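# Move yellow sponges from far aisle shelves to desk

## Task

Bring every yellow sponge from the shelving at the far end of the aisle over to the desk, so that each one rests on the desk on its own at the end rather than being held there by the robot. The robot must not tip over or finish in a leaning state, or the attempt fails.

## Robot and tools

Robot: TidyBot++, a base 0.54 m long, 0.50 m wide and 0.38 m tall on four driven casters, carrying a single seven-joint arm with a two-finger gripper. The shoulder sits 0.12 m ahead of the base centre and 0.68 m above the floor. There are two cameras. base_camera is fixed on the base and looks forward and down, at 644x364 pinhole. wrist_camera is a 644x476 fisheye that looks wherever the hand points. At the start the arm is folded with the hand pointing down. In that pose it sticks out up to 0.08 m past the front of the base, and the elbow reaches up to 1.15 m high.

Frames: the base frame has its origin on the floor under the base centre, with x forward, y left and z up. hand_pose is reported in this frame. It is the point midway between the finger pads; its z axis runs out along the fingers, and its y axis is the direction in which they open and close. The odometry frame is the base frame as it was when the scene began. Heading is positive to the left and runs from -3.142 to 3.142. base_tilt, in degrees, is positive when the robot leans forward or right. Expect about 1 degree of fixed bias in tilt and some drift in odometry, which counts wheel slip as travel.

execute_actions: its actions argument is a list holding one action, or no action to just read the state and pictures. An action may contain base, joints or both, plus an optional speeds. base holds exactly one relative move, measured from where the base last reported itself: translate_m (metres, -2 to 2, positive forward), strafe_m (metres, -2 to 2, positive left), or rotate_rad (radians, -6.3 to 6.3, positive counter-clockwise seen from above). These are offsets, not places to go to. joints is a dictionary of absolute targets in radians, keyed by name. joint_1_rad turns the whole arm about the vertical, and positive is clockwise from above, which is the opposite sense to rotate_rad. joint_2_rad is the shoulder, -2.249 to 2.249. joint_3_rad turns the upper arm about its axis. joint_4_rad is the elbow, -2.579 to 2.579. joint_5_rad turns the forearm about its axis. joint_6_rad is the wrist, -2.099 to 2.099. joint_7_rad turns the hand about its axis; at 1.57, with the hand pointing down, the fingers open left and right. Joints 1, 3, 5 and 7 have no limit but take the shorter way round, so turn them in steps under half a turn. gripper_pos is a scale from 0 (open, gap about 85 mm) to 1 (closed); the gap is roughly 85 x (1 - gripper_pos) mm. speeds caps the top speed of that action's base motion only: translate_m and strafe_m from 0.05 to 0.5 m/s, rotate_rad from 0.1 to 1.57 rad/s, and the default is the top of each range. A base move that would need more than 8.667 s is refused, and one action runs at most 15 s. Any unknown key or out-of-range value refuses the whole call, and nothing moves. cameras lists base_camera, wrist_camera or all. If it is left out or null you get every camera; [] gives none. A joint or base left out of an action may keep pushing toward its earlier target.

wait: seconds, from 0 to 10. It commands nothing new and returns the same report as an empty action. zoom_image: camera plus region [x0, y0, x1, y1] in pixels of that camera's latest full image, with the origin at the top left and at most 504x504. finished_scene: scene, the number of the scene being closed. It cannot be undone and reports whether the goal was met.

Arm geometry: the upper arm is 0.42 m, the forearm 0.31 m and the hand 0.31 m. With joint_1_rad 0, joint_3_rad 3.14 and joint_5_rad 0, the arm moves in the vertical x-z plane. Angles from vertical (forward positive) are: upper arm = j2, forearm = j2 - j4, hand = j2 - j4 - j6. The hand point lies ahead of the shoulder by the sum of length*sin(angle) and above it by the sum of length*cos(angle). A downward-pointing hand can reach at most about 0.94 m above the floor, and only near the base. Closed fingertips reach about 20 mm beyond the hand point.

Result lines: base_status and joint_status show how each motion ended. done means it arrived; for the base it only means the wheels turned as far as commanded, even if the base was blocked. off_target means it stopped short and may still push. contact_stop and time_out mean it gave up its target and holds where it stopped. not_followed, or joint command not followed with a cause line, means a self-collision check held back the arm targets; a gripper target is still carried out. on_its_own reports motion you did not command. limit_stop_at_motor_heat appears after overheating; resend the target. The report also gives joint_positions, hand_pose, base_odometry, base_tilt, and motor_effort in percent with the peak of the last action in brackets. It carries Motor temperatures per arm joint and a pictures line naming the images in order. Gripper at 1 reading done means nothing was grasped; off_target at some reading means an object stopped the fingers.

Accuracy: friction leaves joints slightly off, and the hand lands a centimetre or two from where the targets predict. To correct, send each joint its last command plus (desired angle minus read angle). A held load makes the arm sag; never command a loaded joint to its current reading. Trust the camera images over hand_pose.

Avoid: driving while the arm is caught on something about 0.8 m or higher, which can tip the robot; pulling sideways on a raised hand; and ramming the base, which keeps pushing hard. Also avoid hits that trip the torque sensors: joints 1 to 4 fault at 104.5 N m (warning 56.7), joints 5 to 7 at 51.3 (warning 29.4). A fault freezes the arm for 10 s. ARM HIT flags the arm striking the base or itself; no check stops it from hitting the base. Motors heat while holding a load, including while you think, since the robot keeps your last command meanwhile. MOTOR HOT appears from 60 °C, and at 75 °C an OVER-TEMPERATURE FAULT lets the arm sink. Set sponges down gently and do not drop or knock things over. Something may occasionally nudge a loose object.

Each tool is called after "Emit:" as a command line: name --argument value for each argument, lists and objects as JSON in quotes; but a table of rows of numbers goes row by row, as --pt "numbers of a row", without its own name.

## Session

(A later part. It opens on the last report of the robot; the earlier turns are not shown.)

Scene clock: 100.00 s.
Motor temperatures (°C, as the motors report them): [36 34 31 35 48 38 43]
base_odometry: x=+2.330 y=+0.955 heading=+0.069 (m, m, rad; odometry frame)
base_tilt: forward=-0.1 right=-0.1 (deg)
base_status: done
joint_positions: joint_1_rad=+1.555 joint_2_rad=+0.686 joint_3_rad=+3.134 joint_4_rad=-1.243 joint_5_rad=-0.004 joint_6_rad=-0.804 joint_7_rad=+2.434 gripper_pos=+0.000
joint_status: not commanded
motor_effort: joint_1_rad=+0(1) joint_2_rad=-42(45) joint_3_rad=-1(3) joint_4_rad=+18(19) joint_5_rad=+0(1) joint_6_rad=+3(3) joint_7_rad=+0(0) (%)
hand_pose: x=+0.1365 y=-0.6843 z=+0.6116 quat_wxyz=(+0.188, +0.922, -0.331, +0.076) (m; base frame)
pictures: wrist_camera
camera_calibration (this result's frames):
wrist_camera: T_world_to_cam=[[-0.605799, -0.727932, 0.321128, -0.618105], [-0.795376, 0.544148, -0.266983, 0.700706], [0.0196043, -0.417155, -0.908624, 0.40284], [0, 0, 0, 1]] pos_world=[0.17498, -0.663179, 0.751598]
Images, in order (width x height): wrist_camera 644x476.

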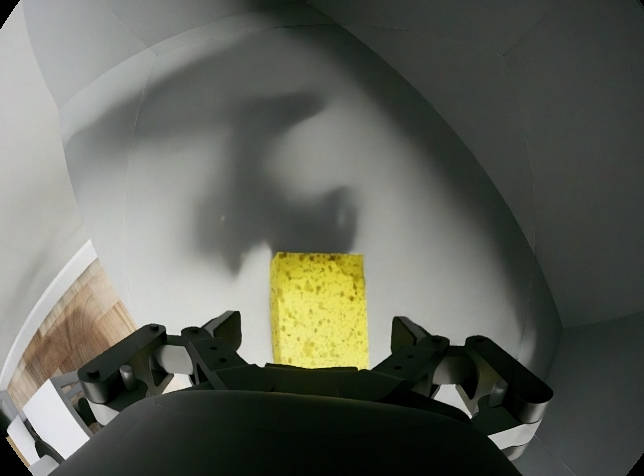

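Emit:
execute_actions --actions '[{"base":{"translate_m":-0.03},"joints":{"joint_2_rad":0.77}}]' --cameras '["wrist_camera"]'

Scene clock: 102.00 s.
Motor temperatures (°C, as the motors report them): [36 34 31 35 48 38 43]
base_odometry: x=+2.300 y=+0.953 heading=+0.069 (m, m, rad; odometry frame)
base_tilt: forward=-0.1 right=-0.1 (deg)
base_status: done
joint_positions: joint_1_rad=+1.557 joint_2_rad=+0.760 joint_3_rad=+3.136 joint_4_rad=-1.244 joint_5_rad=-0.004 joint_6_rad=-0.804 joint_7_rad=+2.434 gripper_pos=+0.000
joint_status: all done
motor_effort: joint_1_rad=+1(4) joint_2_rad=-43(46) joint_3_rad=-1(2) joint_4_rad=+17(18) joint_5_rad=+0(1) joint_6_rad=+2(3) joint_7_rad=+0(0) (%)
hand_pose: x=+0.1339 y=-0.6768 z=+0.5606 quat_wxyz=(+0.154, +0.928, -0.335, +0.062) (m; base frame)
pictures: wrist_camera
camera_calibration (this result's frames):
wrist_camera: T_world_to_cam=[[-0.607607, -0.747985, 0.26708, -0.580872], [-0.794079, 0.565385, -0.223111, 0.670512], [0.0158808, -0.347646, -0.937491, 0.423397], [0, 0, 0, 1]] pos_world=[0.172774, -0.666388, 0.701668]
Images, in order (width x height): wrist_camera 644x476.

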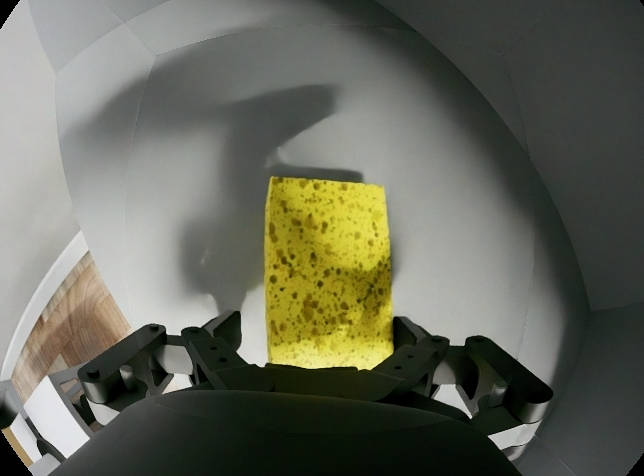

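Emit:
execute_actions --actions '[{"base":{"strafe_m":-0.015}}]' --cameras '[]'

Emit:
execute_actions --actions '[{"joints":{"gripper_pos":1}}]' --cameras '[]'

Emit:
execute_actions --actions '[{"joints":{"joint_2_rad":0.7}}]' --cameras '[]'

Emit:
execute_actions --actions '[{"base":{"strafe_m":0.19}}]' --cameras '["wrist_camera"]'

Emit:
execute_actions --actions '[{"joints":{"joint_6_rad":-1.7}}]' --cameras '[]'

Emit:
execute_actions --actions '[{"joints":{"joint_2_rad":-0.25,"joint_4_rad":-0.25,"joint_6_rad":-2.07}}]' --cameras '[]'

Emit:
execute_actions --actions '[{"base":{"strafe_m":-0.33},"joints":{"joint_1_rad":4.2}}]'

Scene clock: 105.33 s.
Motor temperatures (°C, as the motors report them): [36 34 31 35 48 38 43]
base_odometry: x=+2.301 y=+0.938 heading=+0.069 (m, m, rad; odometry frame)
base_tilt: forward=-0.1 right=-0.1 (deg)
base_status: done
joint_positions: joint_1_rad=+1.557 joint_2_rad=+0.761 joint_3_rad=+3.136 joint_4_rad=-1.245 joint_5_rad=-0.004 joint_6_rad=-0.804 joint_7_rad=+2.434 gripper_pos=+0.000
joint_status: not commanded
motor_effort: joint_1_rad=+0(2) joint_2_rad=-43(47) joint_3_rad=+0(2) joint_4_rad=+17(20) joint_5_rad=+0(1) joint_6_rad=+2(3) joint_7_rad=+0(0) (%)
hand_pose: x=+0.1339 y=-0.6765 z=+0.5599 quat_wxyz=(+0.153, +0.928, -0.335, +0.062) (m; base frame)
pictures: none
No camera images: the call's "cameras" was empty. Leave "cameras" out to get every camera's image.

Scene clock: 106.43 s.
Motor temperatures (°C, as the motors report them): [36 34 31 35 48 38 43]
base_odometry: x=+2.301 y=+0.938 heading=+0.069 (m, m, rad; odometry frame)
base_tilt: forward=-0.1 right=-0.1 (deg)
base_status: not commanded
joint_positions: joint_1_rad=+1.557 joint_2_rad=+0.756 joint_3_rad=+3.136 joint_4_rad=-1.243 joint_5_rad=-0.004 joint_6_rad=-0.804 joint_7_rad=+2.434 gripper_pos=+0.363
joint_status: gripper_pos off_target (ended at +0.363, target +1.000)
motor_effort: joint_1_rad=+0(1) joint_2_rad=-40(45) joint_3_rad=+0(2) joint_4_rad=+16(18) joint_5_rad=+0(1) joint_6_rad=+2(3) joint_7_rad=+0(0) (%)
hand_pose: x=+0.1339 y=-0.6780 z=+0.5640 quat_wxyz=(+0.156, +0.927, -0.335, +0.063) (m; base frame)
pictures: none
No camera images: the call's "cameras" was empty. Leave "cameras" out to get every camera's image.

Scene clock: 107.37 s.
Motor temperatures (°C, as the motors report them): [36 35 31 35 48 38 43]
base_odometry: x=+2.301 y=+0.938 heading=+0.069 (m, m, rad; odometry frame)
base_tilt: forward=-0.1 right=-0.1 (deg)
base_status: not commanded
joint_positions: joint_1_rad=+1.557 joint_2_rad=+0.718 joint_3_rad=+3.136 joint_4_rad=-1.246 joint_5_rad=-0.004 joint_6_rad=-0.804 joint_7_rad=+2.434 gripper_pos=+0.363
joint_status: all done
motor_effort: joint_1_rad=+1(0) joint_2_rad=-43(44) joint_3_rad=-1(1) joint_4_rad=+18(18) joint_5_rad=+0(0) joint_6_rad=+3(3) joint_7_rad=+0(0) (%)
hand_pose: x=+0.1340 y=-0.6807 z=+0.5885 quat_wxyz=(+0.172, +0.924, -0.334, +0.069) (m; base frame)
pictures: none
No camera images: the call's "cameras" was empty. Leave "cameras" out to get every camera's image.

Scene clock: 108.93 s.
Motor temperatures (°C, as the motors report them): [36 35 31 35 48 38 43]
base_odometry: x=+2.287 y=+1.128 heading=+0.069 (m, m, rad; odometry frame)
base_tilt: forward=-0.1 right=-0.1 (deg)
base_status: done
joint_positions: joint_1_rad=+1.557 joint_2_rad=+0.714 joint_3_rad=+3.136 joint_4_rad=-1.247 joint_5_rad=-0.004 joint_6_rad=-0.804 joint_7_rad=+2.434 gripper_pos=+0.363
joint_status: not commanded
motor_effort: joint_1_rad=+1(2) joint_2_rad=-42(46) joint_3_rad=+0(2) joint_4_rad=+18(19) joint_5_rad=+0(1) joint_6_rad=+3(4) joint_7_rad=+0(0) (%)
hand_pose: x=+0.1340 y=-0.6805 z=+0.5905 quat_wxyz=(+0.174, +0.924, -0.334, +0.070) (m; base frame)
pictures: wrist_camera
camera_calibration (this result's frames):
wrist_camera: T_world_to_cam=[[-0.607715, -0.735862, 0.298646, -0.602005], [-0.793985, 0.555192, -0.24769, 0.686968], [0.0164595, -0.387645, -0.921662, 0.413502], [0, 0, 0, 1]] pos_world=[0.172789, -0.6641, 0.73105]
Images, in order (width x height): wrist_camera 644x476.

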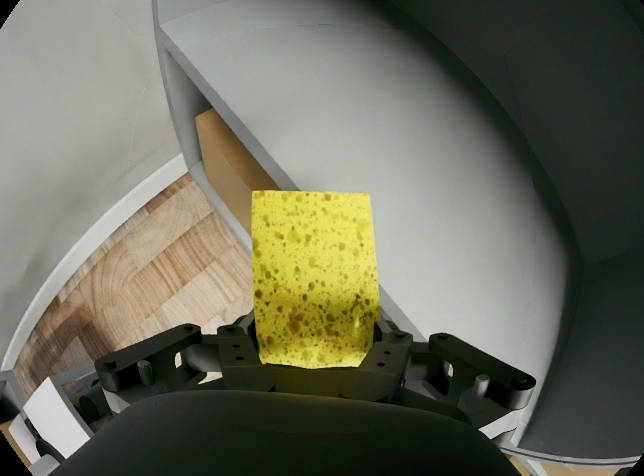

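Scene clock: 110.17 s.
Motor temperatures (°C, as the motors report them): [36 35 31 35 48 38 43]
base_odometry: x=+2.287 y=+1.128 heading=+0.069 (m, m, rad; odometry frame)
base_tilt: forward=-0.1 right=-0.1 (deg)
base_status: not commanded
joint_positions: joint_1_rad=+1.557 joint_2_rad=+0.714 joint_3_rad=+3.136 joint_4_rad=-1.248 joint_5_rad=-0.004 joint_6_rad=-1.696 joint_7_rad=+2.434 gripper_pos=+0.363
joint_status: all done
motor_effort: joint_1_rad=+0(0) joint_2_rad=-38(44) joint_3_rad=-1(1) joint_4_rad=+13(18) joint_5_rad=+0(0) joint_6_rad=-5(6) joint_7_rad=+0(0) (%)
hand_pose: x=+0.1294 y=-0.4120 z=+0.6093 quat_wxyz=(-0.240, +0.910, -0.327, -0.087) (m; base frame)
pictures: none
No camera images: the call's "cameras" was empty. Leave "cameras" out to get every camera's image.

Scene clock: 112.47 s.
Motor temperatures (°C, as the motors report them): [36 35 31 35 48 38 43]
base_odometry: x=+2.287 y=+1.128 heading=+0.069 (m, m, rad; odometry frame)
base_tilt: forward=-0.1 right=-0.1 (deg)
base_status: not commanded
joint_positions: joint_1_rad=+1.557 joint_2_rad=-0.252 joint_3_rad=+3.136 joint_4_rad=-0.255 joint_5_rad=-0.004 joint_6_rad=-2.048 joint_7_rad=+2.434 gripper_pos=+0.363
joint_status: all done
motor_effort: joint_1_rad=+1(0) joint_2_rad=+5(42) joint_3_rad=+0(1) joint_4_rad=+5(16) joint_5_rad=+0(0) joint_6_rad=+8(8) joint_7_rad=+0(0) (%)
hand_pose: x=+0.1256 y=-0.1722 z=+1.2597 quat_wxyz=(+0.484, +0.806, -0.287, +0.185) (m; base frame)
pictures: none
No camera images: the call's "cameras" was empty. Leave "cameras" out to get every camera's image.

Scene clock: 116.03 s.
Motor temperatures (°C, as the motors report them): [36 35 31 35 48 38 43]
base_odometry: x=+2.310 y=+0.798 heading=+0.069 (m, m, rad; odometry frame)
base_tilt: forward=-0.1 right=-0.1 (deg)
base_status: done
joint_positions: joint_1_rad=+4.181 joint_2_rad=-0.246 joint_3_rad=+3.136 joint_4_rad=-0.255 joint_5_rad=-0.004 joint_6_rad=-2.049 joint_7_rad=+2.434 gripper_pos=+0.363
joint_status: all done
motor_effort: joint_1_rad=+1(1) joint_2_rad=+4(11) joint_3_rad=+0(1) joint_4_rad=+5(6) joint_5_rad=+0(0) joint_6_rad=+7(8) joint_7_rad=+0(0) (%)
hand_pose: x=+0.0266 y=+0.1489 z=+1.2587 quat_wxyz=(+0.301, -0.071, -0.854, -0.419) (m; base frame)
pictures: base_camera, wrist_camera
camera_calibration (this result's frames):
wrist_camera: T_world_to_cam=[[0.346341, 0.621048, 0.703098, -0.99297], [0.816124, 0.170107, -0.552272, 0.704604], [-0.46259, 0.76509, -0.447938, 0.597432], [0, 0, 0, 1]] pos_world=[0.0452269, 0.0397345, 1.3549]
Images, in order (width x height): base_camera 644x364, wrist_camera 644x476.

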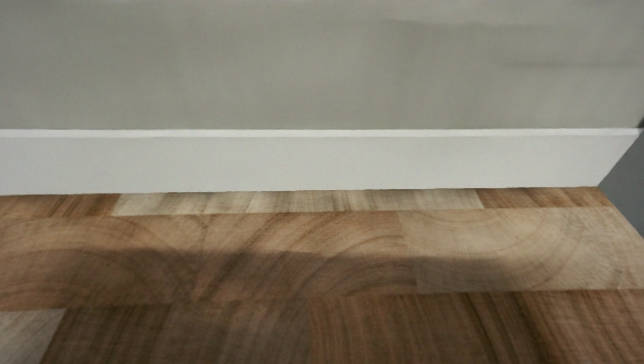

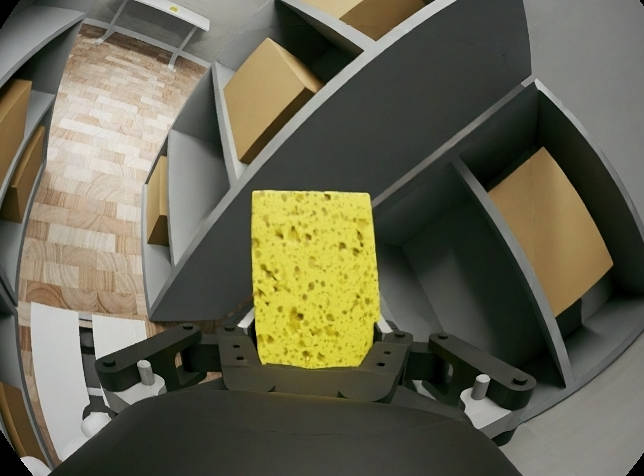

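Emit:
execute_actions --actions '[{"base":{"translate_m":-2},"joints":{"joint_1_rad":3.12}}]' --cameras '[]'

Emit:
execute_actions --actions '[{"base":{"translate_m":-0.97},"joints":{"joint_2_rad":0.78,"joint_4_rad":-0.4,"joint_6_rad":-1.5}}]' --cameras '[]'

Emit:
execute_actions --actions '[{"joints":{"joint_2_rad":0.87}}]' --cameras '["wrist_camera"]'

Scene clock: 123.17 s.
Motor temperatures (°C, as the motors report them): [36 35 31 35 48 38 43]
base_odometry: x=+0.315 y=+0.662 heading=+0.068 (m, m, rad; odometry frame)
base_tilt: forward=-0.1 right=-0.1 (deg)
base_status: done
joint_positions: joint_1_rad=+3.139 joint_2_rad=-0.245 joint_3_rad=+3.136 joint_4_rad=-0.255 joint_5_rad=-0.004 joint_6_rad=-2.049 joint_7_rad=+2.434 gripper_pos=+0.363
joint_status: all done
motor_effort: joint_1_rad=+1(0) joint_2_rad=+3(8) joint_3_rad=+1(2) joint_4_rad=+6(7) joint_5_rad=-1(1) joint_6_rad=+7(8) joint_7_rad=+0(0) (%)
hand_pose: x=-0.0569 y=-0.0047 z=+1.2584 quat_wxyz=(+0.469, +0.363, -0.776, -0.213) (m; base frame)
pictures: none
No camera images: the call's "cameras" was empty. Leave "cameras" out to get every camera's image.

Scene clock: 126.40 s.
Motor temperatures (°C, as the motors report them): [36 35 31 35 48 38 43]
base_odometry: x=-0.653 y=+0.596 heading=+0.068 (m, m, rad; odometry frame)
base_tilt: forward=-0.2 right=-0.1 (deg)
base_status: done
joint_positions: joint_1_rad=+3.139 joint_2_rad=+0.776 joint_3_rad=+3.136 joint_4_rad=-0.394 joint_5_rad=-0.004 joint_6_rad=-1.519 joint_7_rad=+2.434 gripper_pos=+0.363
joint_status: all done
motor_effort: joint_1_rad=+1(1) joint_2_rad=-42(49) joint_3_rad=-1(1) joint_4_rad=+18(20) joint_5_rad=-1(1) joint_6_rad=+4(8) joint_7_rad=+0(0) (%)
hand_pose: x=-0.6011 y=-0.0067 z=+0.8249 quat_wxyz=(+0.206, +0.410, -0.884, -0.090) (m; base frame)
pictures: none
No camera images: the call's "cameras" was empty. Leave "cameras" out to get every camera's image.

Scene clock: 127.43 s.
Motor temperatures (°C, as the motors report them): [36 35 31 35 48 38 43]
base_odometry: x=-0.653 y=+0.596 heading=+0.068 (m, m, rad; odometry frame)
base_tilt: forward=-0.2 right=-0.1 (deg)
base_status: not commanded
joint_positions: joint_1_rad=+3.139 joint_2_rad=+0.866 joint_3_rad=+3.136 joint_4_rad=-0.397 joint_5_rad=-0.004 joint_6_rad=-1.519 joint_7_rad=+2.434 gripper_pos=+0.363
joint_status: all done
motor_effort: joint_1_rad=+0(0) joint_2_rad=-47(51) joint_3_rad=-1(1) joint_4_rad=+19(19) joint_5_rad=+0(0) joint_6_rad=+3(3) joint_7_rad=+0(0) (%)
hand_pose: x=-0.6105 y=-0.0068 z=+0.7580 quat_wxyz=(+0.164, +0.414, -0.893, -0.070) (m; base frame)
pictures: wrist_camera
camera_calibration (this result's frames):
wrist_camera: T_world_to_cam=[[-0.735319, 0.614616, 0.285576, -0.667558], [0.566668, 0.788712, -0.238372, 0.588456], [-0.371744, -0.0134531, -0.928238, 0.611889], [0, 0, 0, 1]] pos_world=[-0.596861, -0.0455988, 0.898888]
Images, in order (width x height): wrist_camera 644x476.

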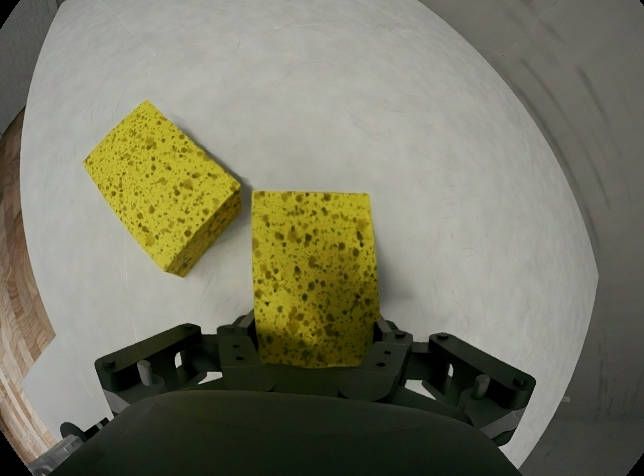

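Emit:
execute_actions --actions '[{"joints":{"joint_2_rad":0.905}}]' --cameras '[]'

Emit:
execute_actions --actions '[{"joints":{"gripper_pos":0.1}}]' --cameras '[]'

Emit:
execute_actions --actions '[{"joints":{"joint_2_rad":0.7}}]' --cameras '["wrist_camera"]'

Emit:
finished_scene --scene 1

Scene clock: 129.93 s.
Motor temperatures (°C, as the motors report them): [36 35 31 35 48 38 43]
base_odometry: x=-0.653 y=+0.596 heading=+0.068 (m, m, rad; odometry frame)
base_tilt: forward=-0.2 right=-0.1 (deg)
base_status: not commanded
joint_positions: joint_1_rad=+3.139 joint_2_rad=+0.878 joint_3_rad=+3.136 joint_4_rad=-0.394 joint_5_rad=-0.004 joint_6_rad=-1.519 joint_7_rad=+2.434 gripper_pos=+0.363
joint_status: all done
motor_effort: joint_1_rad=+0(1) joint_2_rad=-42(47) joint_3_rad=-1(2) joint_4_rad=+16(18) joint_5_rad=+0(0) joint_6_rad=+2(3) joint_7_rad=+0(0) (%)
hand_pose: x=-0.6121 y=-0.0068 z=+0.7506 quat_wxyz=(+0.160, +0.414, -0.893, -0.069) (m; base frame)
pictures: none
No camera images: the call's "cameras" was empty. Leave "cameras" out to get every camera's image.

Scene clock: 130.97 s.
Motor temperatures (°C, as the motors report them): [36 35 31 35 48 38 43]
base_odometry: x=-0.653 y=+0.596 heading=+0.068 (m, m, rad; odometry frame)
base_tilt: forward=-0.2 right=-0.1 (deg)
base_status: not commanded
joint_positions: joint_1_rad=+3.139 joint_2_rad=+0.888 joint_3_rad=+3.136 joint_4_rad=-0.394 joint_5_rad=-0.004 joint_6_rad=-1.519 joint_7_rad=+2.434 gripper_pos=+0.100
joint_status: all done
motor_effort: joint_1_rad=+1(1) joint_2_rad=-46(48) joint_3_rad=-1(1) joint_4_rad=+18(18) joint_5_rad=+0(0) joint_6_rad=+2(3) joint_7_rad=+0(0) (%)
hand_pose: x=-0.6128 y=-0.0068 z=+0.7439 quat_wxyz=(+0.156, +0.415, -0.894, -0.067) (m; base frame)
pictures: none
No camera images: the call's "cameras" was empty. Leave "cameras" out to get every camera's image.

Scene clock: 132.43 s.
Motor temperatures (°C, as the motors report them): [36 35 31 35 48 38 43]
base_odometry: x=-0.653 y=+0.596 heading=+0.068 (m, m, rad; odometry frame)
base_tilt: forward=-0.2 right=-0.1 (deg)
base_status: not commanded
joint_positions: joint_1_rad=+3.139 joint_2_rad=+0.693 joint_3_rad=+3.136 joint_4_rad=-0.397 joint_5_rad=-0.004 joint_6_rad=-1.519 joint_7_rad=+2.434 gripper_pos=+0.100
joint_status: all done
motor_effort: joint_1_rad=+0(1) joint_2_rad=-42(51) joint_3_rad=-1(2) joint_4_rad=+18(20) joint_5_rad=+0(1) joint_6_rad=+4(4) joint_7_rad=+0(0) (%)
hand_pose: x=-0.5867 y=-0.0067 z=+0.8828 quat_wxyz=(+0.241, +0.406, -0.875, -0.106) (m; base frame)
pictures: wrist_camera
camera_calibration (this result's frames):
wrist_camera: T_world_to_cam=[[-0.674802, 0.614731, 0.408349, -0.758555], [0.516745, 0.788615, -0.333259, 0.659157], [-0.526894, -0.0138715, -0.849818, 0.57634], [0, 0, 0, 1]] pos_world=[-0.54882, -0.0455197, 1.01921]
Images, in order (width x height): wrist_camera 644x476.

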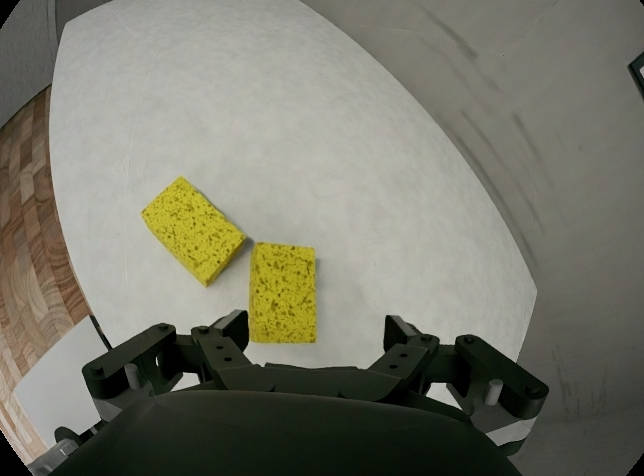

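The scene is finished: the task was done.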